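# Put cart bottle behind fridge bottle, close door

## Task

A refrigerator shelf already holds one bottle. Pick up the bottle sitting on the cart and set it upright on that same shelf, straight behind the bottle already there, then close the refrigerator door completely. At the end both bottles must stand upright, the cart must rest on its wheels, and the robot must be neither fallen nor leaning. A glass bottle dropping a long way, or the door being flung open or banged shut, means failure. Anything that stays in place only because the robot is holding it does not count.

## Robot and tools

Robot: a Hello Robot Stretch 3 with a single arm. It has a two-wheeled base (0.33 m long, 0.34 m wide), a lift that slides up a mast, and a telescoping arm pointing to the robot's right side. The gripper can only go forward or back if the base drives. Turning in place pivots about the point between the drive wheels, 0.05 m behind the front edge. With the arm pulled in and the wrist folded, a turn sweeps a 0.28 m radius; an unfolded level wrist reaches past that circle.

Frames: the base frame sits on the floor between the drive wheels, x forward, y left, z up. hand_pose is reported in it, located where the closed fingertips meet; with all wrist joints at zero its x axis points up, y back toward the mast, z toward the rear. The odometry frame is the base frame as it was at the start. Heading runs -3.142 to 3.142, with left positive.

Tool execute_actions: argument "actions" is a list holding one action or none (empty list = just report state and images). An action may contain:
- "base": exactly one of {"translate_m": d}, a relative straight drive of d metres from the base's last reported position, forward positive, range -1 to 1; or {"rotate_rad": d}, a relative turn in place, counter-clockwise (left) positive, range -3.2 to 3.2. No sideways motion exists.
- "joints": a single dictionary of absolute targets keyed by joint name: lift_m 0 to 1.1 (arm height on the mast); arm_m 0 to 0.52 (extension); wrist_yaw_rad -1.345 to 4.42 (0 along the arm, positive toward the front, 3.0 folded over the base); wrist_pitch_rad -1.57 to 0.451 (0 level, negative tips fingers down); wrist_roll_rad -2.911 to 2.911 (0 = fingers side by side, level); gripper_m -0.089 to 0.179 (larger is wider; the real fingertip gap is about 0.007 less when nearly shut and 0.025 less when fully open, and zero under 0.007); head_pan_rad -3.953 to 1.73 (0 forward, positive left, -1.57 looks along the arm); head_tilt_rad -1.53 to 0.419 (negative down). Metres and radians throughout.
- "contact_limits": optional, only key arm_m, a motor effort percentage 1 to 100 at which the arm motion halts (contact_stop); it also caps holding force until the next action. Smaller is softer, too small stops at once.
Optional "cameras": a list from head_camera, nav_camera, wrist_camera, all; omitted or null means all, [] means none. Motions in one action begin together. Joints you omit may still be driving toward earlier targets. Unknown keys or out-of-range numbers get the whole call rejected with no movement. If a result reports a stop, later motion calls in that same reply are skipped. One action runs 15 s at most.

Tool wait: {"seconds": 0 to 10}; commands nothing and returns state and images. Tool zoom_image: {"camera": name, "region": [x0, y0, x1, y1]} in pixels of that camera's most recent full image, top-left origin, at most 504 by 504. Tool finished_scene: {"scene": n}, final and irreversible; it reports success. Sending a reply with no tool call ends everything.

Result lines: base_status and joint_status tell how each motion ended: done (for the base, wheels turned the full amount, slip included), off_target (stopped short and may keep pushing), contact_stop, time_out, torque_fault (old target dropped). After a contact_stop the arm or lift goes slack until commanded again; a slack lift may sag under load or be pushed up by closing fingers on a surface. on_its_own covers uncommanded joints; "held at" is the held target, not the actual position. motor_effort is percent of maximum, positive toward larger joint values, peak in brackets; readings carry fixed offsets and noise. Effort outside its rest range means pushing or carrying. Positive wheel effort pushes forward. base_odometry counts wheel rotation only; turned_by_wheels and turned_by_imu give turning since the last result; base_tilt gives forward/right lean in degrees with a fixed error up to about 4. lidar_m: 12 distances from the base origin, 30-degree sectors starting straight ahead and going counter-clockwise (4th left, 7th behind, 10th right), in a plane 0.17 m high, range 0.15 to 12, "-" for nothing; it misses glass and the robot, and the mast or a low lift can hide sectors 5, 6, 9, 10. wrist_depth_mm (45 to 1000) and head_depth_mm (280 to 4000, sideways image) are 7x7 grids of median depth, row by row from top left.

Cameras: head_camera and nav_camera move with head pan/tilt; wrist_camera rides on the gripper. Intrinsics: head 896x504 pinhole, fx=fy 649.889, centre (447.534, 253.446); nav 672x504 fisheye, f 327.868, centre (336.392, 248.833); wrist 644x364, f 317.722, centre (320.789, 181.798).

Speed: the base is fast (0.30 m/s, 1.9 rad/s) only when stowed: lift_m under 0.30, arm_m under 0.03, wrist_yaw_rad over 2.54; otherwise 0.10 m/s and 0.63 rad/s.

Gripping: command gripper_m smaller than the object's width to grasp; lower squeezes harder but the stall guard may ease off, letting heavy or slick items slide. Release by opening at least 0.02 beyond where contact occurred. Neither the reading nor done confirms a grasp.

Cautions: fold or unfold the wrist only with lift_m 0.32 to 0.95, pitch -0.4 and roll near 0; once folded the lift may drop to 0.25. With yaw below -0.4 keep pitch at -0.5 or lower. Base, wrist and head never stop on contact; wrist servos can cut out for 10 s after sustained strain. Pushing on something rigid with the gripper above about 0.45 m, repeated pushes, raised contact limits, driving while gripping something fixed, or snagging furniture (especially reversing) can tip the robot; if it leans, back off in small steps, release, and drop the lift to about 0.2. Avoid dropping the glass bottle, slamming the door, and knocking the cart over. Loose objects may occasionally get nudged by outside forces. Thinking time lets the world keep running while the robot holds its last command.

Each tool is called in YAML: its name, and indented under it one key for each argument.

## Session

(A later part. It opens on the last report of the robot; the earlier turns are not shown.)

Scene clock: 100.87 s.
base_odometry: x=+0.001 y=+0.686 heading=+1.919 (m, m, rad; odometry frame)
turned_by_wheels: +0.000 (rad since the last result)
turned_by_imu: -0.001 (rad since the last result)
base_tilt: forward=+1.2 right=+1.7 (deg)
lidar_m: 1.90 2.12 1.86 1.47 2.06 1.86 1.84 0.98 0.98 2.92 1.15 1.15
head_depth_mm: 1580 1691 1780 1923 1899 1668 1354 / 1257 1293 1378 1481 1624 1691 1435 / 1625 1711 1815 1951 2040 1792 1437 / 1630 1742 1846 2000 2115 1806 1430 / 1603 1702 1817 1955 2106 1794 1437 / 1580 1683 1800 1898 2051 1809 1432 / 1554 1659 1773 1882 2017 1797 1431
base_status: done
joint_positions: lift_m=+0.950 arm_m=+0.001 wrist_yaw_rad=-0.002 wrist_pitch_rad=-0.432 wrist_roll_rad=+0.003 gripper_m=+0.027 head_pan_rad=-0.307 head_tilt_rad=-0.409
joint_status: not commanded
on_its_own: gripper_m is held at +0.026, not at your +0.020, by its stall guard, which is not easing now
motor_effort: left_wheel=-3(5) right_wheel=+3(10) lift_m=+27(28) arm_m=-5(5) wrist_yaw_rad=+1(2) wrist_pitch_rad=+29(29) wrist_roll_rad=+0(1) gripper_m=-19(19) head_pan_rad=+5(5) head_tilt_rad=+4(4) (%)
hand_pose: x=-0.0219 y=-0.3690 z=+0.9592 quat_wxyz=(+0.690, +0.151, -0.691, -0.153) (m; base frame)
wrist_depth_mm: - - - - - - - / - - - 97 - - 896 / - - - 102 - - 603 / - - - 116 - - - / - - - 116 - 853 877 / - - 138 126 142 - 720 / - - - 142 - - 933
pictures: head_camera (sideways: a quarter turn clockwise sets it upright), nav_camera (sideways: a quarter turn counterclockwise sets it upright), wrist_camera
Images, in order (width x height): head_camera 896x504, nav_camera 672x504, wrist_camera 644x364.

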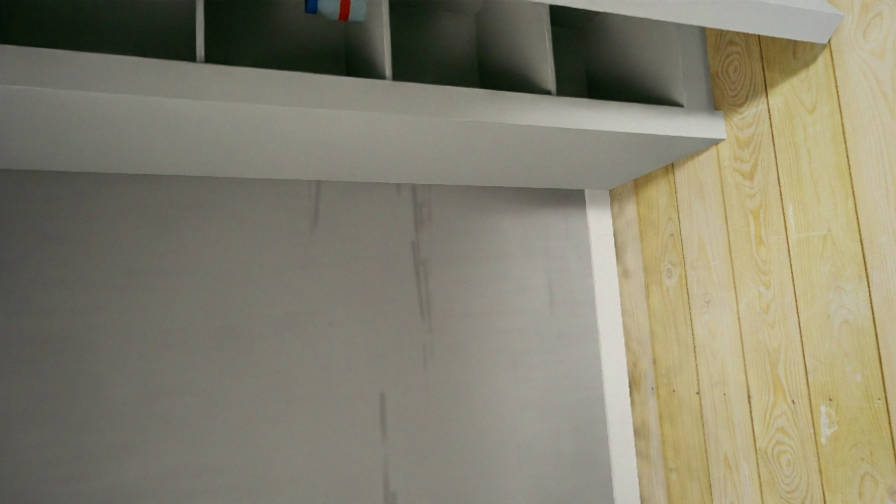

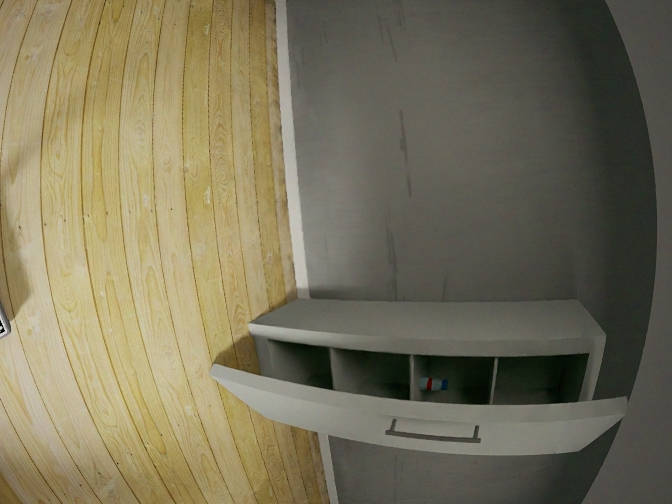

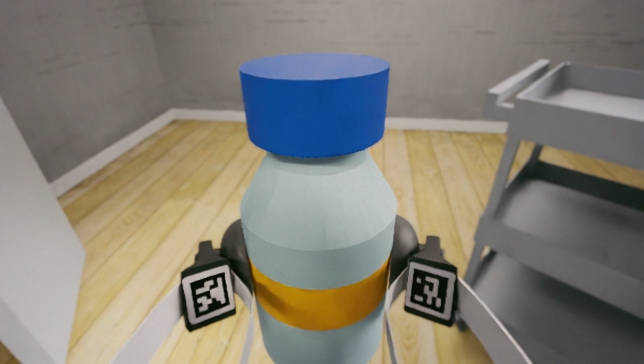

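execute_actions:
  actions:
    - {"base":{"rotate_rad":-0.3},"joints":{"lift_m":0.85,"wrist_yaw_rad":2.7,"head_pan_rad":-0.5,"head_tilt_rad":-0.8}}
  cameras: ["wrist_camera"]

execute_actions:
  actions:
    - {"base":{"translate_m":0.85}}

Scene clock: 126.63 s.
base_odometry: x=+0.001 y=+0.686 heading=+1.620 (m, m, rad; odometry frame)
turned_by_wheels: -0.300 (rad since the last result)
turned_by_imu: -0.298 (rad since the last result)
base_tilt: forward=+1.2 right=+1.8 (deg)
lidar_m: 1.45 1.94 1.99 1.85 1.87 1.99 1.84 1.89 0.98 1.01 2.96 1.14
head_depth_mm: 2576 2963 2437 1904 1564 1340 1158 / 2394 2752 2450 1921 1564 1329 1156 / 2156 2500 2328 1909 1566 1330 1156 / 1021 1216 1438 1739 1561 1327 1155 / 1016 1810 1948 1823 1562 1314 1155 / 1555 1783 1626 1800 1559 1321 1150 / 1199 1422 1856 1862 1544 1317 1148
base_status: done
joint_positions: lift_m=+0.850 arm_m=+0.001 wrist_yaw_rad=+2.697 wrist_pitch_rad=-0.431 wrist_roll_rad=+0.003 gripper_m=+0.027 head_pan_rad=-0.493 head_tilt_rad=-0.790
joint_status: all done
on_its_own: gripper_m is held at +0.026, not at your +0.020, by its stall guard, which is not easing now
motor_effort: left_wheel=+3(7) right_wheel=-6(8) lift_m=+21(24) arm_m=-4(5) wrist_yaw_rad=+2(6) wrist_pitch_rad=+29(29) wrist_roll_rad=+0(1) gripper_m=-20(20) head_pan_rad=-5(25) head_tilt_rad=-4(27) (%)
hand_pose: x=+0.0745 y=+0.0547 z=+0.8598 quat_wxyz=(+0.300, +0.708, -0.005, +0.640) (m; base frame)
wrist_depth_mm: - - - - - - - / - - - 97 - - - / - - - 102 - - - / - - - 116 - - - / - - - 116 - - - / - - 139 126 142 - - / - - - 142 - - -
pictures: wrist_camera
Images, in order (width x height): wrist_camera 644x364.

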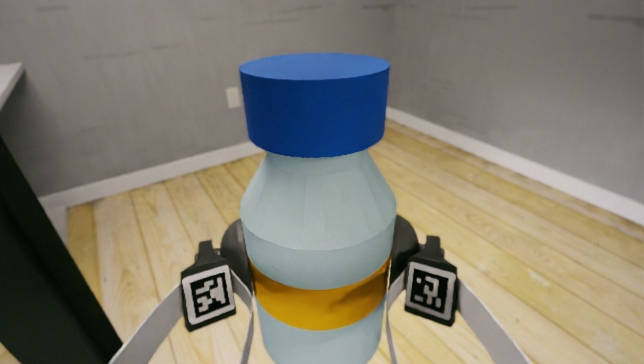

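Scene clock: 136.20 s.
base_odometry: x=-0.041 y=+1.535 heading=+1.620 (m, m, rad; odometry frame)
turned_by_wheels: +0.000 (rad since the last result)
turned_by_imu: +0.001 (rad since the last result)
base_tilt: forward=+1.3 right=+1.7 (deg)
lidar_m: 1.06 1.08 1.37 1.94 1.96 1.95 2.68 1.45 1.46 2.83 0.54 0.66
head_depth_mm: 955 963 1145 1244 1347 1047 1098 / 1009 896 1284 1229 1468 1330 1157 / 544 624 735 1054 1358 1304 1160 / 575 650 749 885 1079 1267 1153 / 661 761 894 1094 1398 1325 1154 / 779 918 1122 1365 1513 1316 1156 / 902 1011 1137 1292 1453 1324 1152
base_status: done
joint_positions: lift_m=+0.850 arm_m=+0.001 wrist_yaw_rad=+2.698 wrist_pitch_rad=-0.431 wrist_roll_rad=+0.003 gripper_m=+0.027 head_pan_rad=-0.493 head_tilt_rad=-0.790
joint_status: not commanded
on_its_own: gripper_m is held at +0.026, not at your +0.020, by its stall guard, which is not easing now
motor_effort: left_wheel=+3(7) right_wheel=-5(6) lift_m=+22(22) arm_m=-4(4) wrist_yaw_rad=+2(2) wrist_pitch_rad=+29(29) wrist_roll_rad=+1(1) gripper_m=-19(20) head_pan_rad=-4(5) head_tilt_rad=-4(4) (%)
hand_pose: x=+0.0744 y=+0.0548 z=+0.8598 quat_wxyz=(+0.300, +0.708, -0.005, +0.640) (m; base frame)
wrist_depth_mm: - - - - - 913 754 / - - - 97 - 965 784 / - - - 102 - - 830 / - - - 116 - - 874 / - - - 116 - - 887 / - - 138 126 143 - 924 / - - - 142 - - 892
pictures: head_camera (sideways: a quarter turn clockwise sets it upright), nav_camera (sideways: a quarter turn counterclockwise sets it upright), wrist_camera
Images, in order (width x height): head_camera 896x504, nav_camera 672x504, wrist_camera 644x364.

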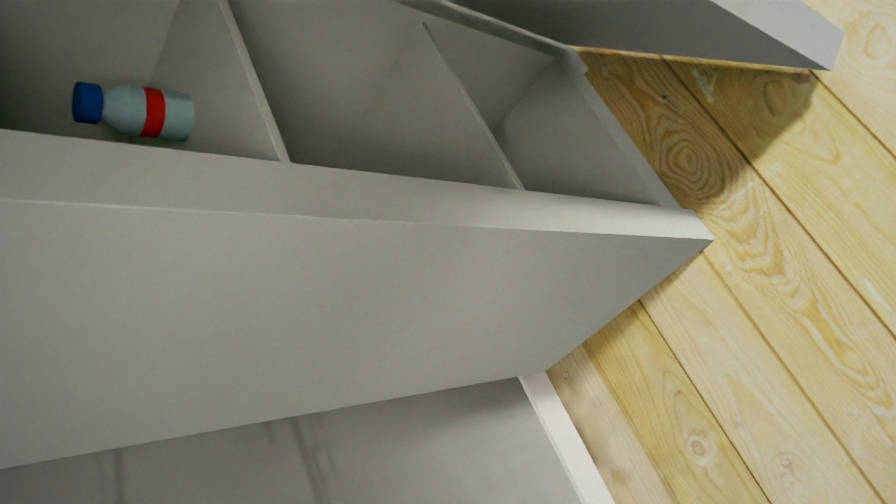

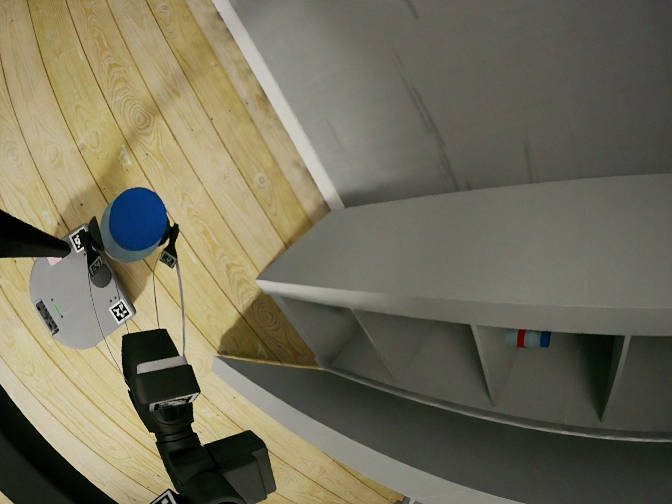

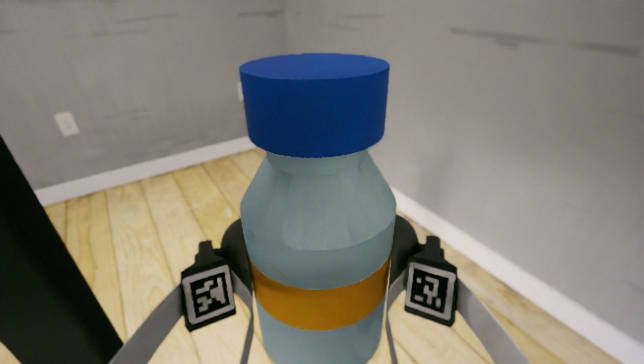

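execute_actions:
  actions:
    - {"base":{"translate_m":0.3},"joints":{"head_pan_rad":-1.4,"head_tilt_rad":-0.9}}
  cameras: []

execute_actions:
  actions:
    - {"joints":{"arm_m":0.3}}

Scene clock: 159.07 s.
base_odometry: x=-0.056 y=+1.835 heading=+1.620 (m, m, rad; odometry frame)
turned_by_wheels: +0.000 (rad since the last result)
turned_by_imu: +0.001 (rad since the last result)
base_tilt: forward=+1.4 right=+1.8 (deg)
lidar_m: 0.76 0.77 0.98 1.98 2.00 2.17 2.97 1.67 3.03 0.51 0.44 0.51
head_depth_mm: 426 474 556 1684 1518 - 1112 / 475 526 590 686 895 - 1127 / 535 603 690 801 915 - - / 615 704 826 994 1215 1222 - / 723 847 1029 1285 1421 1245 1140 / 797 914 1069 1081 1237 1006 1118 / 790 733 994 578 681 955 1114
base_status: done
joint_positions: lift_m=+0.850 arm_m=+0.001 wrist_yaw_rad=+2.698 wrist_pitch_rad=-0.431 wrist_roll_rad=+0.003 gripper_m=+0.027 head_pan_rad=-1.393 head_tilt_rad=-0.889
joint_status: all done
on_its_own: gripper_m is held at +0.026, not at your +0.020, by its stall guard, which is not easing now
motor_effort: left_wheel=+3(8) right_wheel=-5(6) lift_m=+21(21) arm_m=-4(4) wrist_yaw_rad=+2(2) wrist_pitch_rad=+29(29) wrist_roll_rad=+0(0) gripper_m=-20(19) head_pan_rad=-5(59) head_tilt_rad=-4(12) (%)
hand_pose: x=+0.0744 y=+0.0548 z=+0.8598 quat_wxyz=(+0.300, +0.708, -0.005, +0.640) (m; base frame)
wrist_depth_mm: - - - - 847 671 551 / - - - 97 823 685 565 / - - - 102 907 742 593 / - - - 116 969 779 606 / - - - 116 926 797 637 / - - 138 126 142 838 672 / - - - 142 - 839 697
pictures: none
No camera images: the call's "cameras" was empty. Leave "cameras" out to get every camera's image.

Scene clock: 162.50 s.
base_odometry: x=-0.056 y=+1.835 heading=+1.620 (m, m, rad; odometry frame)
turned_by_wheels: +0.000 (rad since the last result)
turned_by_imu: +0.001 (rad since the last result)
base_tilt: forward=+1.2 right=+1.8 (deg)
lidar_m: 0.76 0.77 0.98 1.98 2.00 2.17 2.98 1.67 3.00 0.51 0.44 0.51
head_depth_mm: 426 463 562 1644 1468 1274 1130 / 474 519 591 687 972 1265 1121 / 535 600 - 799 967 1208 1127 / 615 703 839 1056 1206 1247 1115 / 720 848 1024 1290 381 1200 1122 / 799 916 1065 1079 801 1009 1116 / 787 732 993 579 681 952 1117
base_status: not commanded
joint_positions: lift_m=+0.850 arm_m=+0.300 wrist_yaw_rad=+2.698 wrist_pitch_rad=-0.431 wrist_roll_rad=+0.003 gripper_m=+0.027 head_pan_rad=-1.393 head_tilt_rad=-0.889
joint_status: all done
on_its_own: gripper_m is held at +0.026, not at your +0.020, by its stall guard, which is not easing now
motor_effort: left_wheel=+3(3) right_wheel=-5(5) lift_m=+22(22) arm_m=+5(4) wrist_yaw_rad=+2(2) wrist_pitch_rad=+29(29) wrist_roll_rad=+0(1) gripper_m=-20(20) head_pan_rad=-4(4) head_tilt_rad=-4(5) (%)
hand_pose: x=+0.0744 y=-0.2435 z=+0.8598 quat_wxyz=(+0.300, +0.708, -0.005, +0.640) (m; base frame)
wrist_depth_mm: - - - - 909 691 573 / - - - 97 875 721 592 / - - - 102 982 772 613 / - - - 116 - 777 640 / - - - 116 - 844 665 / - - 138 126 142 880 708 / - - - 143 - 879 737
pictures: head_camera (sideways: a quarter turn clockwise sets it upright), nav_camera (sideways: a quarter turn counterclockwise sets it upright), wrist_camera
Images, in order (width x height): head_camera 896x504, nav_camera 672x504, wrist_camera 644x364.

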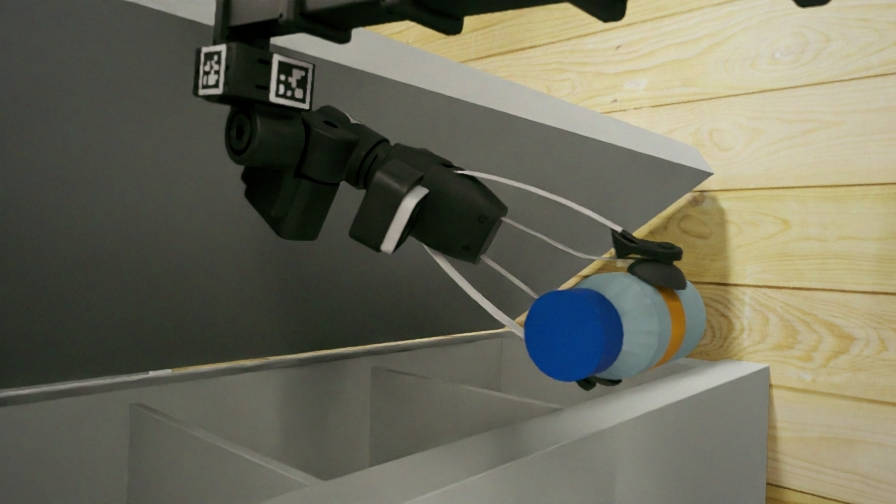

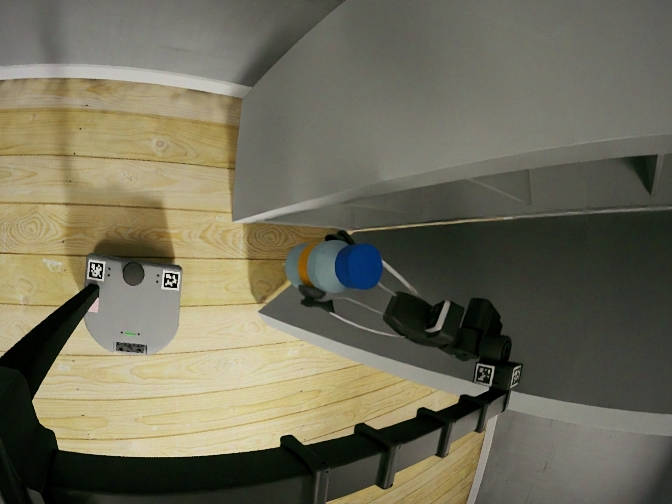

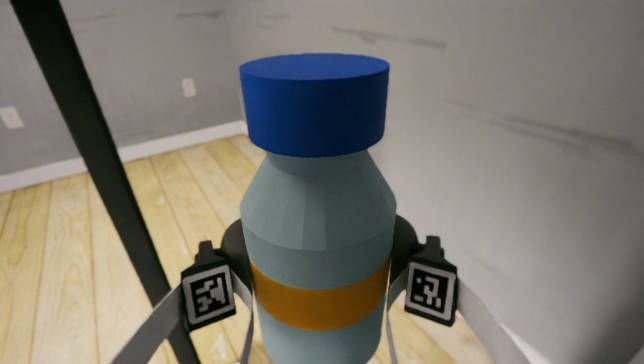

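execute_actions:
  actions:
    - {"base":{"translate_m":-0.1},"joints":{"wrist_yaw_rad":2.9}}
  cameras: ["head_camera"]

execute_actions:
  actions:
    - {"base":{"translate_m":-0.08},"joints":{"arm_m":0.4}}
  cameras: ["head_camera","nav_camera"]

Scene clock: 169.67 s.
base_odometry: x=-0.051 y=+1.735 heading=+1.620 (m, m, rad; odometry frame)
turned_by_wheels: +0.000 (rad since the last result)
turned_by_imu: +0.001 (rad since the last result)
base_tilt: forward=+1.3 right=+1.8 (deg)
lidar_m: 0.86 0.87 1.11 1.96 1.99 2.10 2.88 1.59 3.04 0.51 0.51 0.52
head_depth_mm: 2400 2655 2030 1673 1474 1271 1122 / 424 490 1963 1716 1467 1274 1127 / 446 502 - - 945 1244 1122 / 508 583 700 844 373 410 1116 / 593 697 846 1083 1375 1221 1120 / 711 865 1085 1319 1359 1229 1116 / 822 939 1084 1048 932 1034 1111
base_status: done
joint_positions: lift_m=+0.850 arm_m=+0.300 wrist_yaw_rad=+2.902 wrist_pitch_rad=-0.431 wrist_roll_rad=+0.003 gripper_m=+0.027 head_pan_rad=-1.393 head_tilt_rad=-0.889
joint_status: all done
on_its_own: gripper_m is held at +0.026, not at your +0.020, by its stall guard, which is not easing now
motor_effort: left_wheel=+2(12) right_wheel=-4(22) lift_m=+22(21) arm_m=+5(5) wrist_yaw_rad=-1(7) wrist_pitch_rad=+29(29) wrist_roll_rad=+0(0) gripper_m=-20(20) head_pan_rad=-4(4) head_tilt_rad=-4(5) (%)
hand_pose: x=+0.0317 y=-0.2283 z=+0.8599 quat_wxyz=(+0.233, +0.704, +0.067, +0.667) (m; base frame)
wrist_depth_mm: - - - - - 928 726 / - - - 97 - 933 734 / - - - 102 - - 761 / - - - 116 - - 755 / - - 129 117 - - 813 / - - 137 126 142 - 832 / - - - 143 - - 860
pictures: head_camera (sideways: a quarter turn clockwise sets it upright)
Images, in order (width x height): head_camera 896x504.

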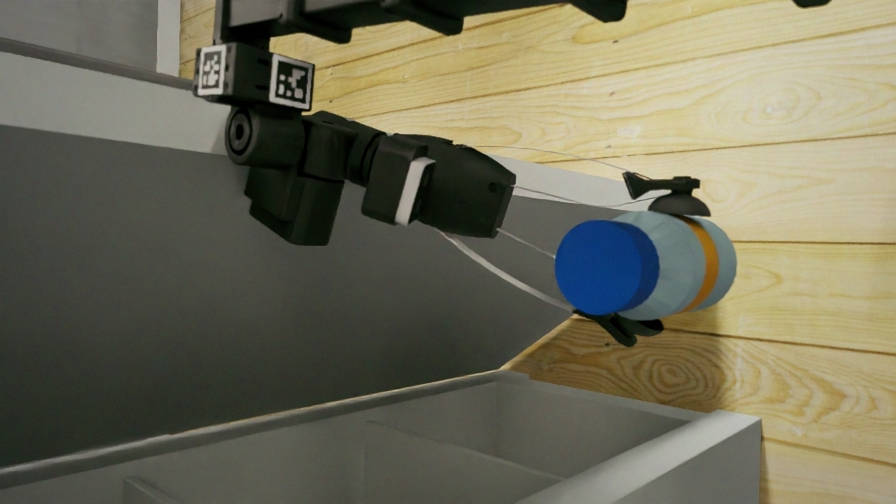

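Scene clock: 171.63 s.
base_odometry: x=-0.047 y=+1.655 heading=+1.620 (m, m, rad; odometry frame)
turned_by_wheels: +0.000 (rad since the last result)
turned_by_imu: +0.001 (rad since the last result)
base_tilt: forward=+1.3 right=+1.7 (deg)
lidar_m: 0.94 0.96 1.21 1.96 1.99 2.04 2.80 1.53 1.83 0.67 0.61 0.56
head_depth_mm: 2424 2596 2061 1706 1456 1273 1124 / 561 620 1930 1687 1462 1279 1122 / 599 658 - 948 1289 1269 1119 / 640 732 866 441 485 1267 1119 / 688 802 955 1169 1420 1265 1115 / 744 876 1068 1364 1418 1262 1115 / 810 950 1130 1348 1311 1199 1121
base_status: done
joint_positions: lift_m=+0.850 arm_m=+0.400 wrist_yaw_rad=+2.902 wrist_pitch_rad=-0.431 wrist_roll_rad=+0.003 gripper_m=+0.027 head_pan_rad=-1.393 head_tilt_rad=-0.889
joint_status: all done
on_its_own: gripper_m is held at +0.026, not at your +0.020, by its stall guard, which is not easing now
motor_effort: left_wheel=+2(5) right_wheel=-3(18) lift_m=+22(22) arm_m=+5(12) wrist_yaw_rad=-1(3) wrist_pitch_rad=+29(29) wrist_roll_rad=+1(1) gripper_m=-20(20) head_pan_rad=-5(5) head_tilt_rad=-4(5) (%)
hand_pose: x=+0.0317 y=-0.3283 z=+0.8599 quat_wxyz=(+0.233, +0.704, +0.067, +0.667) (m; base frame)
wrist_depth_mm: - - - - - - 795 / - - - 97 - - 810 / - - - 102 - - 839 / - - - 116 - - 857 / - - 130 116 - - 872 / - - 137 126 143 - 881 / - - - 143 - - 906
pictures: head_camera (sideways: a quarter turn clockwise sets it upright), nav_camera (sideways: a quarter turn counterclockwise sets it upright)
Images, in order (width x height): head_camera 896x504, nav_camera 672x504.

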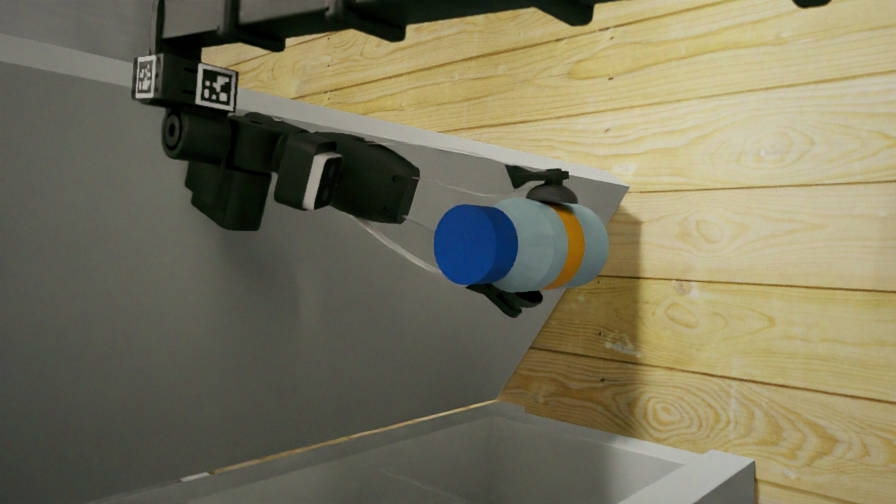

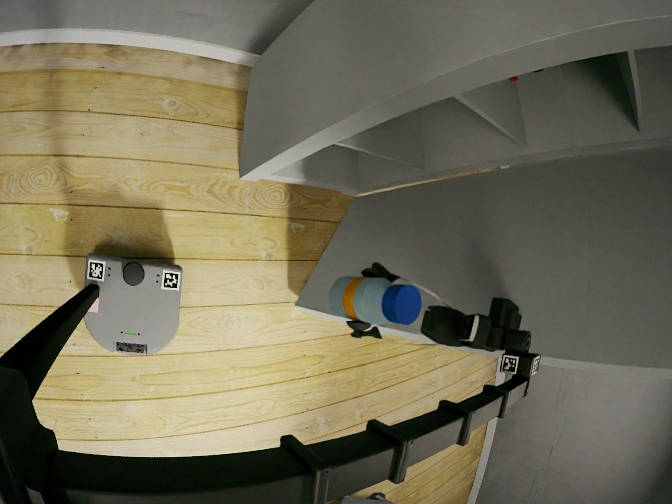

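execute_actions:
  actions:
    - {"base":{"translate_m":-0.1},"joints":{"arm_m":0.52}}
  cameras: []

execute_actions:
  actions:
    - {"base":{"rotate_rad":-0.2}}
  cameras: ["head_camera","nav_camera"]

Scene clock: 177.63 s.
base_odometry: x=-0.042 y=+1.555 heading=+1.620 (m, m, rad; odometry frame)
turned_by_wheels: +0.000 (rad since the last result)
turned_by_imu: +0.002 (rad since the last result)
base_tilt: forward=+1.3 right=+1.9 (deg)
lidar_m: 1.04 1.05 1.34 1.95 1.98 1.97 2.70 1.46 1.52 0.75 0.85 0.65
head_depth_mm: 2430 - 2046 1740 1468 1272 1114 / 2405 2565 2111 1713 1455 1265 1125 / 635 - 894 1176 1434 1257 1126 / 666 768 861 579 1375 1260 1112 / 704 815 971 1194 1423 1264 1119 / 741 868 1043 1314 1457 1256 1119 / 785 927 1141 1383 1392 1268 1120
base_status: done
joint_positions: lift_m=+0.850 arm_m=+0.520 wrist_yaw_rad=+2.902 wrist_pitch_rad=-0.431 wrist_roll_rad=+0.003 gripper_m=+0.027 head_pan_rad=-1.393 head_tilt_rad=-0.889
joint_status: all done
on_its_own: gripper_m is held at +0.026, not at your +0.020, by its stall guard, which is not easing now
motor_effort: left_wheel=+2(4) right_wheel=-3(10) lift_m=+23(22) arm_m=+5(7) wrist_yaw_rad=-1(1) wrist_pitch_rad=+29(29) wrist_roll_rad=+0(1) gripper_m=-20(20) head_pan_rad=-4(5) head_tilt_rad=-5(4) (%)
hand_pose: x=+0.0317 y=-0.4483 z=+0.8599 quat_wxyz=(+0.233, +0.704, +0.067, +0.667) (m; base frame)
wrist_depth_mm: - - - - - - 872 / - - - 98 - - 913 / - - - 102 - - 889 / - - - 116 - - 992 / - - 133 116 - - - / - - 137 126 142 - - / - - - 142 - - 522
pictures: none
No camera images: the call's "cameras" was empty. Leave "cameras" out to get every camera's image.

Scene clock: 178.87 s.
base_odometry: x=-0.042 y=+1.555 heading=+1.420 (m, m, rad; odometry frame)
turned_by_wheels: -0.200 (rad since the last result)
turned_by_imu: -0.199 (rad since the last result)
base_tilt: forward=+1.3 right=+1.8 (deg)
lidar_m: 0.79 1.04 1.18 1.94 1.95 1.96 2.72 1.58 1.46 0.74 0.76 0.64
head_depth_mm: 2600 - 2037 1725 1462 1275 1125 / 2595 2568 2088 1731 1464 1263 1126 / 2556 - 1962 1593 1459 1273 1120 / 2506 2528 1472 579 1424 1272 1123 / 638 733 867 1064 1364 1262 1120 / 651 757 903 1115 1388 1268 1113 / 671 781 939 1177 1417 1263 1115
base_status: done
joint_positions: lift_m=+0.850 arm_m=+0.520 wrist_yaw_rad=+2.901 wrist_pitch_rad=-0.431 wrist_roll_rad=+0.003 gripper_m=+0.027 head_pan_rad=-1.393 head_tilt_rad=-0.889
joint_status: not commanded
on_its_own: gripper_m is held at +0.026, not at your +0.020, by its stall guard, which is not easing now
motor_effort: left_wheel=+2(8) right_wheel=-4(14) lift_m=+22(22) arm_m=+4(5) wrist_yaw_rad=-1(1) wrist_pitch_rad=+29(29) wrist_roll_rad=+1(0) gripper_m=-20(19) head_pan_rad=-4(4) head_tilt_rad=-5(5) (%)
hand_pose: x=+0.0318 y=-0.4483 z=+0.8599 quat_wxyz=(+0.233, +0.705, +0.067, +0.667) (m; base frame)
wrist_depth_mm: - - - - - - 869 / - - - 97 - - 909 / - - - 102 - - 927 / - - - 116 - - - / - - 132 116 - - 561 / - - 138 126 142 - 593 / - - - 142 - - 819
pictures: head_camera (sideways: a quarter turn clockwise sets it upright), nav_camera (sideways: a quarter turn counterclockwise sets it upright)
Images, in order (width x height): head_camera 896x504, nav_camera 672x504.

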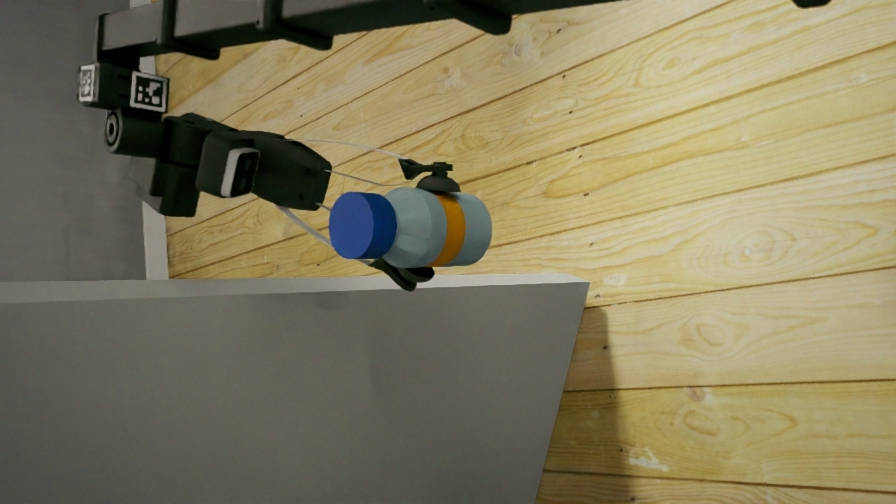

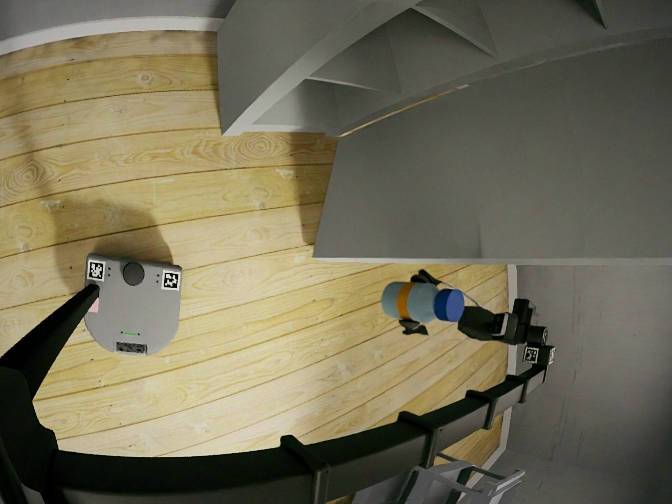

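execute_actions:
  actions:
    - {"joints":{"arm_m":0,"wrist_yaw_rad":2.7}}
  cameras: []

execute_actions:
  actions:
    - {"base":{"rotate_rad":1.68},"joints":{"lift_m":0.95}}
  cameras: []

execute_actions:
  actions:
    - {"base":{"translate_m":-0.4},"joints":{"head_pan_rad":-1.57,"head_tilt_rad":-0.5}}
  cameras: ["head_camera","nav_camera"]

Scene clock: 214.30 s.
base_odometry: x=-0.042 y=+1.555 heading=+1.420 (m, m, rad; odometry frame)
turned_by_wheels: +0.000 (rad since the last result)
turned_by_imu: +0.001 (rad since the last result)
base_tilt: forward=+1.4 right=+1.7 (deg)
lidar_m: 0.79 1.04 1.17 1.94 1.95 1.96 2.72 1.58 1.46 0.75 0.76 0.64
head_depth_mm: 2692 2705 2115 1729 1517 - 1110 / 2616 2669 2089 1726 1496 - 1126 / 2582 2650 2092 1717 1507 - - / 2482 2554 2019 1669 1491 1222 - / 639 731 868 1065 1358 1239 1139 / 652 755 901 1116 1378 1266 1112 / 671 783 941 1174 1426 1264 1116
base_status: not commanded
joint_positions: lift_m=+0.850 arm_m=+0.001 wrist_yaw_rad=+2.702 wrist_pitch_rad=-0.431 wrist_roll_rad=+0.003 gripper_m=+0.027 head_pan_rad=-1.393 head_tilt_rad=-0.889
joint_status: all done
joint sent to its limit — the command would take arm_m past its lower limit, so that joint was sent only as far as its limit.
on_its_own: gripper_m is held at +0.026, not at your +0.020, by its stall guard, which is not easing now
motor_effort: left_wheel=+2(2) right_wheel=-5(5) lift_m=+22(21) arm_m=-5(7) wrist_yaw_rad=-2(4) wrist_pitch_rad=+29(29) wrist_roll_rad=+0(0) gripper_m=-20(19) head_pan_rad=-4(5) head_tilt_rad=-5(5) (%)
hand_pose: x=+0.0735 y=+0.0552 z=+0.8599 quat_wxyz=(+0.298, +0.708, -0.003, +0.640) (m; base frame)
wrist_depth_mm: - - - - - 855 724 / - - - 97 - 881 749 / - - - 102 - 934 773 / - - - 116 - - 821 / - - - 116 - - 854 / - - 138 125 142 - 939 / - - - 143 - - 935
pictures: none
No camera images: the call's "cameras" was empty. Leave "cameras" out to get every camera's image.

Scene clock: 217.90 s.
base_odometry: x=-0.042 y=+1.555 heading=+3.100 (m, m, rad; odometry frame)
turned_by_wheels: +1.680 (rad since the last result)
turned_by_imu: +1.671 (rad since the last result)
base_tilt: forward=+1.3 right=+1.7 (deg)
lidar_m: 1.95 1.95 1.96 2.70 1.51 1.46 0.74 0.80 0.64 0.96 1.04 1.25
head_depth_mm: 916 1011 1066 1081 - 1234 1127 / 911 1051 1238 1388 - - 1121 / 904 1041 1233 1414 - - - / 895 1031 1215 1388 - 1291 - / 889 1027 1206 1457 1422 1259 - / 884 1017 1197 1453 1442 1264 1137 / 880 1006 1179 1442 1456 1261 1115
base_status: done
joint_positions: lift_m=+0.950 arm_m=+0.001 wrist_yaw_rad=+2.702 wrist_pitch_rad=-0.431 wrist_roll_rad=+0.003 gripper_m=+0.027 head_pan_rad=-1.393 head_tilt_rad=-0.889
joint_status: all done
on_its_own: gripper_m is held at +0.026, not at your +0.020, by its stall guard, which is not easing now
motor_effort: left_wheel=-3(6) right_wheel=+5(9) lift_m=+28(30) arm_m=-5(5) wrist_yaw_rad=-2(2) wrist_pitch_rad=+29(29) wrist_roll_rad=+0(0) gripper_m=-19(20) head_pan_rad=-4(5) head_tilt_rad=-5(4) (%)
hand_pose: x=+0.0735 y=+0.0552 z=+0.9595 quat_wxyz=(+0.298, +0.708, -0.003, +0.640) (m; base frame)
wrist_depth_mm: - - - - - - - / - - - 97 - - - / - - - 102 - - - / - - - 116 - - - / - - - 117 - - - / - - 138 126 143 - - / - - - 142 - - -
pictures: none
No camera images: the call's "cameras" was empty. Leave "cameras" out to get every camera's image.

Scene clock: 222.97 s.
base_odometry: x=+0.358 y=+1.538 heading=+3.100 (m, m, rad; odometry frame)
turned_by_wheels: +0.000 (rad since the last result)
turned_by_imu: +0.001 (rad since the last result)
base_tilt: forward=+1.4 right=+1.7 (deg)
lidar_m: 2.34 2.23 2.81 2.65 1.18 1.58 0.35 0.36 0.60 0.56 1.13 1.35
head_depth_mm: 870 941 969 838 1041 - - / 860 955 1022 799 1202 1017 - / 841 928 1015 839 1203 1017 - / 820 900 979 792 1123 986 - / 445 481 521 571 634 700 - / 453 679 1022 1143 1277 1414 1396 / 888 955 1030 1126 1236 1372 1323
base_status: done
joint_positions: lift_m=+0.950 arm_m=+0.001 wrist_yaw_rad=+2.702 wrist_pitch_rad=-0.431 wrist_roll_rad=+0.003 gripper_m=+0.027 head_pan_rad=-1.563 head_tilt_rad=-0.508
joint_status: all done
on_its_own: gripper_m is held at +0.026, not at your +0.020, by its stall guard, which is not easing now
motor_effort: left_wheel=-3(9) right_wheel=+5(5) lift_m=+27(27) arm_m=-5(5) wrist_yaw_rad=-2(2) wrist_pitch_rad=+29(29) wrist_roll_rad=+0(0) gripper_m=-19(20) head_pan_rad=-5(23) head_tilt_rad=+5(25) (%)
hand_pose: x=+0.0735 y=+0.0552 z=+0.9595 quat_wxyz=(+0.298, +0.708, -0.003, +0.640) (m; base frame)
wrist_depth_mm: - - - - - - - / - - - 97 - - - / - - - 102 - - - / - - - 116 - - - / - - - 116 - - - / - - 138 126 143 - - / - - - 143 - - -
pictures: head_camera (sideways: a quarter turn clockwise sets it upright), nav_camera (sideways: a quarter turn counterclockwise sets it upright)
Images, in order (width x height): head_camera 896x504, nav_camera 672x504.

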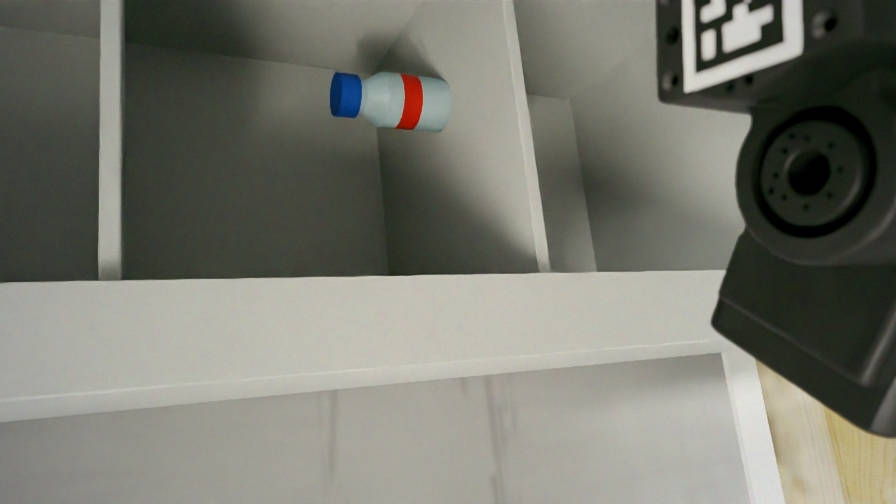

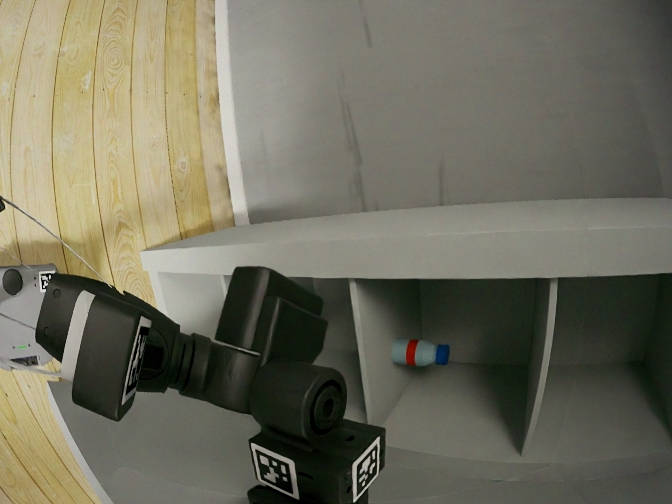

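execute_actions:
  actions:
    - {"base":{"rotate_rad":0.1},"joints":{"wrist_yaw_rad":0,"lift_m":1.0}}
  cameras: []

execute_actions:
  actions:
    - {"base":{"translate_m":-0.08},"joints":{"arm_m":0.12,"head_tilt_rad":-0.4}}

Scene clock: 240.87 s.
base_odometry: x=+0.358 y=+1.538 heading=-3.083 (m, m, rad; odometry frame)
turned_by_wheels: +0.100 (rad since the last result)
turned_by_imu: +0.100 (rad since the last result)
base_tilt: forward=+1.4 right=+1.8 (deg)
lidar_m: 2.34 2.23 2.82 1.49 1.39 2.61 0.35 0.38 0.73 0.56 1.13 1.45
head_depth_mm: 841 930 992 797 - - - / 827 921 996 837 1194 - - / 812 895 984 836 - - - / 446 482 525 565 - - - / 582 769 1039 1135 1270 1445 1298 / 906 978 1063 1163 1281 1430 1334 / 896 967 1049 1141 1258 1393 1327
base_status: done
joint_positions: lift_m=+1.000 arm_m=+0.001 wrist_yaw_rad=+0.003 wrist_pitch_rad=-0.430 wrist_roll_rad=+0.003 gripper_m=+0.027 head_pan_rad=-1.563 head_tilt_rad=-0.507
joint_status: all done
on_its_own: gripper_m is held at +0.026, not at your +0.020, by its stall guard, which is not easing now
motor_effort: left_wheel=-3(6) right_wheel=+5(10) lift_m=+28(30) arm_m=-4(5) wrist_yaw_rad=-2(4) wrist_pitch_rad=+28(29) wrist_roll_rad=+0(1) gripper_m=-19(20) head_pan_rad=-5(5) head_tilt_rad=+3(4) (%)
hand_pose: x=-0.0209 y=-0.3692 z=+1.0098 quat_wxyz=(+0.690, +0.152, -0.691, -0.150) (m; base frame)
wrist_depth_mm: 693 715 744 286 692 625 489 / 744 785 759 97 674 589 501 / 813 836 848 102 490 494 465 / 896 922 921 116 417 668 500 / - - - 116 853 745 521 / - - 138 126 142 713 558 / - - - 142 633 656 575
pictures: none
No camera images: the call's "cameras" was empty. Leave "cameras" out to get every camera's image.

Scene clock: 243.23 s.
base_odometry: x=+0.438 y=+1.543 heading=-3.083 (m, m, rad; odometry frame)
turned_by_wheels: +0.000 (rad since the last result)
turned_by_imu: +0.000 (rad since the last result)
base_tilt: forward=+1.4 right=+1.8 (deg)
lidar_m: 2.42 2.30 2.81 1.39 1.29 2.53 0.31 0.33 0.58 0.57 1.15 1.45
head_depth_mm: 876 920 979 1009 730 - 896 / 865 912 983 1027 - - 874 / 851 899 968 1017 - - 860 / 841 887 957 1005 - - 870 / 460 490 516 555 596 649 703 / 448 478 518 1080 1179 1289 1396 / 912 972 1038 1107 1193 1286 1370
base_status: done
joint_positions: lift_m=+1.000 arm_m=+0.120 wrist_yaw_rad=+0.001 wrist_pitch_rad=-0.430 wrist_roll_rad=+0.003 gripper_m=+0.027 head_pan_rad=-1.563 head_tilt_rad=-0.408
joint_status: all done
on_its_own: gripper_m is held at +0.026, not at your +0.020, by its stall guard, which is not easing now
motor_effort: left_wheel=-3(11) right_wheel=+4(9) lift_m=+28(28) arm_m=+5(6) wrist_yaw_rad=-1(2) wrist_pitch_rad=+28(28) wrist_roll_rad=+0(1) gripper_m=-20(21) head_pan_rad=-5(4) head_tilt_rad=+3(17) (%)
hand_pose: x=-0.0213 y=-0.4876 z=+1.0098 quat_wxyz=(+0.690, +0.151, -0.691, -0.151) (m; base frame)
wrist_depth_mm: 604 172 209 568 578 536 397 / 668 186 186 97 611 515 407 / 729 202 204 102 433 459 415 / 789 225 223 117 361 365 365 / 859 879 238 116 306 531 411 / 955 - 138 126 143 603 428 / - - 323 142 624 582 453
pictures: head_camera (sideways: a quarter turn clockwise sets it upright), nav_camera (sideways: a quarter turn counterclockwise sets it upright), wrist_camera
Images, in order (width x height): head_camera 896x504, nav_camera 672x504, wrist_camera 644x364.

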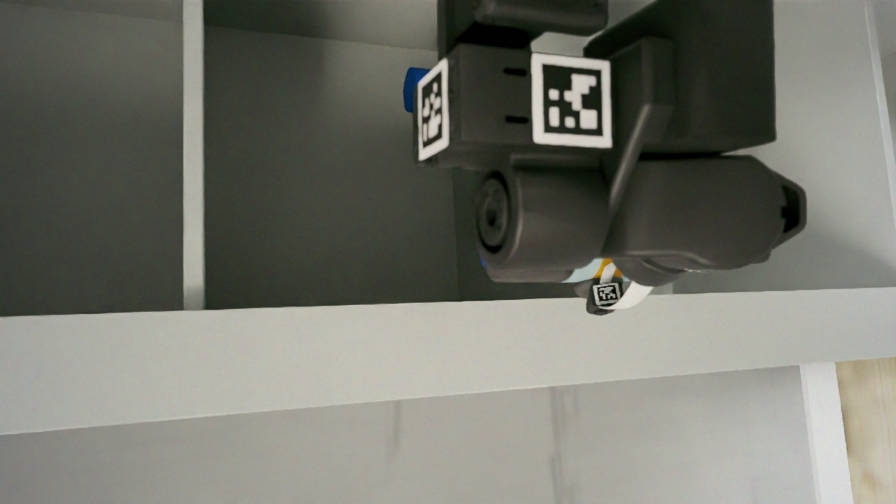

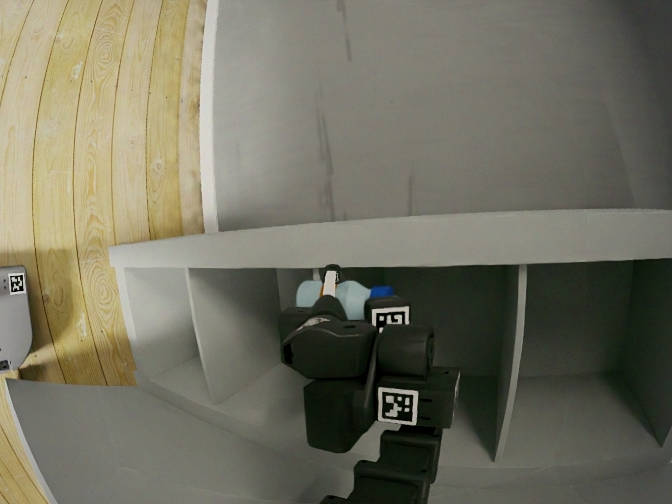

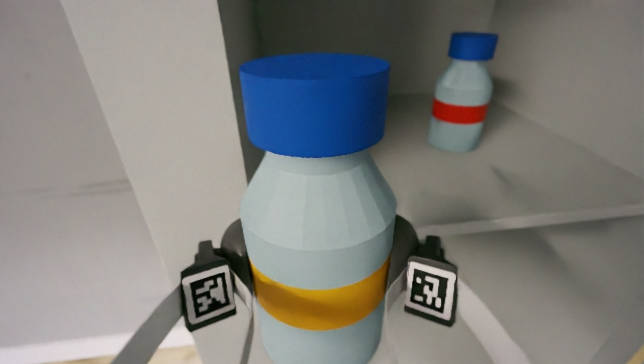

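execute_actions:
  actions:
    - {"base":{"translate_m":-0.06},"joints":{"lift_m":1.055}}
  cameras: []

execute_actions:
  actions:
    - {"joints":{"arm_m":0.3}}

Scene clock: 260.97 s.
base_odometry: x=+0.498 y=+1.547 heading=-3.083 (m, m, rad; odometry frame)
turned_by_wheels: +0.000 (rad since the last result)
turned_by_imu: +0.001 (rad since the last result)
base_tilt: forward=+1.3 right=+1.8 (deg)
lidar_m: 2.48 2.36 2.81 1.31 1.22 2.47 0.41 0.42 0.57 0.57 0.58 1.47
head_depth_mm: 831 842 - 845 - 934 872 / 870 920 - - - 1095 897 / 854 908 962 - - 1054 871 / 847 892 960 - - 1054 874 / 834 877 946 996 718 1053 847 / 512 489 519 553 592 641 704 / 447 473 512 1075 1186 1295 1371
base_status: done
joint_positions: lift_m=+1.055 arm_m=+0.120 wrist_yaw_rad=+0.000 wrist_pitch_rad=-0.430 wrist_roll_rad=+0.003 gripper_m=+0.027 head_pan_rad=-1.563 head_tilt_rad=-0.408
joint_status: all done
on_its_own: gripper_m is held at +0.026, not at your +0.020, by its stall guard, which is not easing now
motor_effort: left_wheel=-2(13) right_wheel=+2(13) lift_m=+27(29) arm_m=+5(5) wrist_yaw_rad=+0(1) wrist_pitch_rad=+28(28) wrist_roll_rad=+1(1) gripper_m=-19(20) head_pan_rad=-5(5) head_tilt_rad=+3(4) (%)
hand_pose: x=-0.0215 y=-0.4876 z=+1.0647 quat_wxyz=(+0.690, +0.151, -0.691, -0.151) (m; base frame)
wrist_depth_mm: 172 208 547 570 595 488 346 / 185 201 327 97 617 492 354 / 200 211 360 102 430 496 357 / 223 227 341 116 445 450 361 / 835 249 276 116 362 370 349 / 957 273 138 126 142 504 388 / - - 348 142 662 518 430
pictures: none
No camera images: the call's "cameras" was empty. Leave "cameras" out to get every camera's image.

Scene clock: 263.53 s.
base_odometry: x=+0.498 y=+1.547 heading=-3.083 (m, m, rad; odometry frame)
turned_by_wheels: +0.000 (rad since the last result)
turned_by_imu: +0.000 (rad since the last result)
base_tilt: forward=+1.4 right=+1.8 (deg)
lidar_m: 2.47 2.35 2.81 1.31 1.22 2.46 0.44 0.45 0.58 0.57 0.58 1.47
head_depth_mm: 834 843 - 892 773 933 874 / 871 917 - 929 774 1089 896 / 859 896 - 869 775 1091 869 / 846 891 935 - 733 1093 871 / 832 880 950 992 735 1055 846 / 509 488 519 553 591 639 704 / 446 474 512 1073 1187 1296 1379
base_status: not commanded
joint_positions: lift_m=+1.055 arm_m=+0.300 wrist_yaw_rad=+0.000 wrist_pitch_rad=-0.430 wrist_roll_rad=+0.003 gripper_m=+0.027 head_pan_rad=-1.563 head_tilt_rad=-0.408
joint_status: all done
on_its_own: gripper_m is held at +0.026, not at your +0.020, by its stall guard, which is not easing now
motor_effort: left_wheel=-2(2) right_wheel=+2(2) lift_m=+28(28) arm_m=+5(6) wrist_yaw_rad=+0(0) wrist_pitch_rad=+28(28) wrist_roll_rad=+1(0) gripper_m=-20(20) head_pan_rad=-5(4) head_tilt_rad=+4(4) (%)
hand_pose: x=-0.0215 y=-0.6676 z=+1.0647 quat_wxyz=(+0.690, +0.151, -0.691, -0.151) (m; base frame)
wrist_depth_mm: 165 252 398 417 430 435 325 / 161 242 388 98 463 468 336 / 159 238 434 102 509 420 338 / 155 228 406 116 428 279 339 / 152 224 330 116 278 339 343 / 148 215 138 126 143 309 304 / 150 195 260 142 259 264 262
pictures: head_camera (sideways: a quarter turn clockwise sets it upright), nav_camera (sideways: a quarter turn counterclockwise sets it upright), wrist_camera
Images, in order (width x height): head_camera 896x504, nav_camera 672x504, wrist_camera 644x364.

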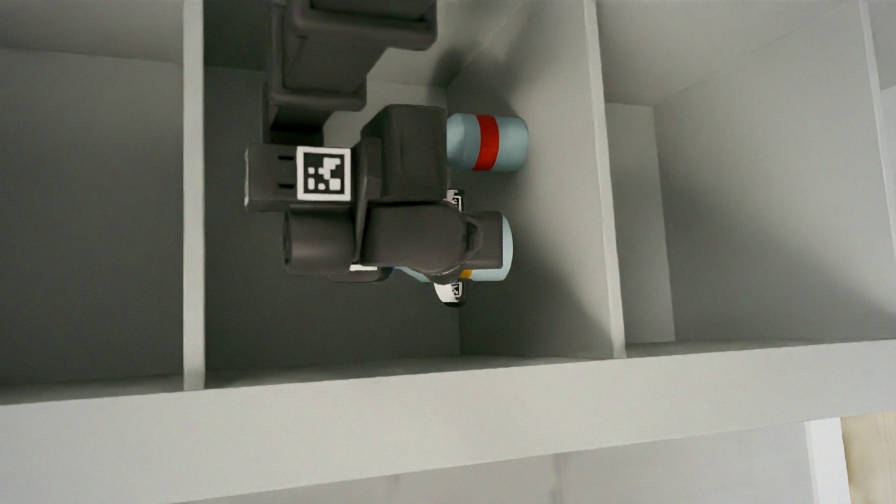

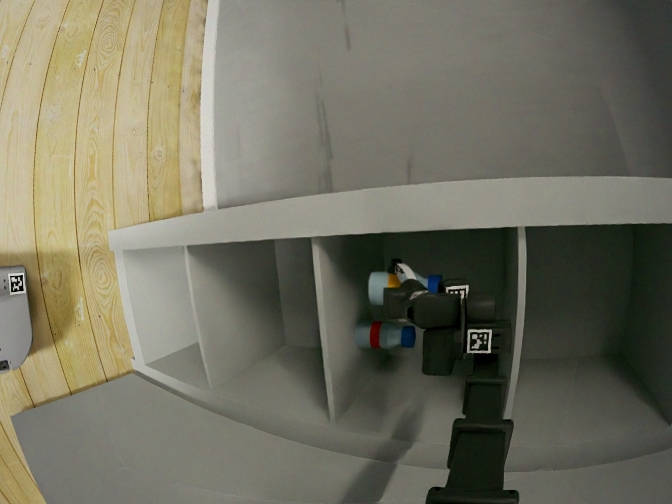

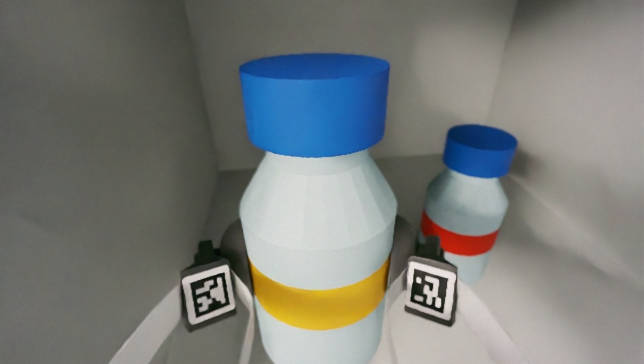

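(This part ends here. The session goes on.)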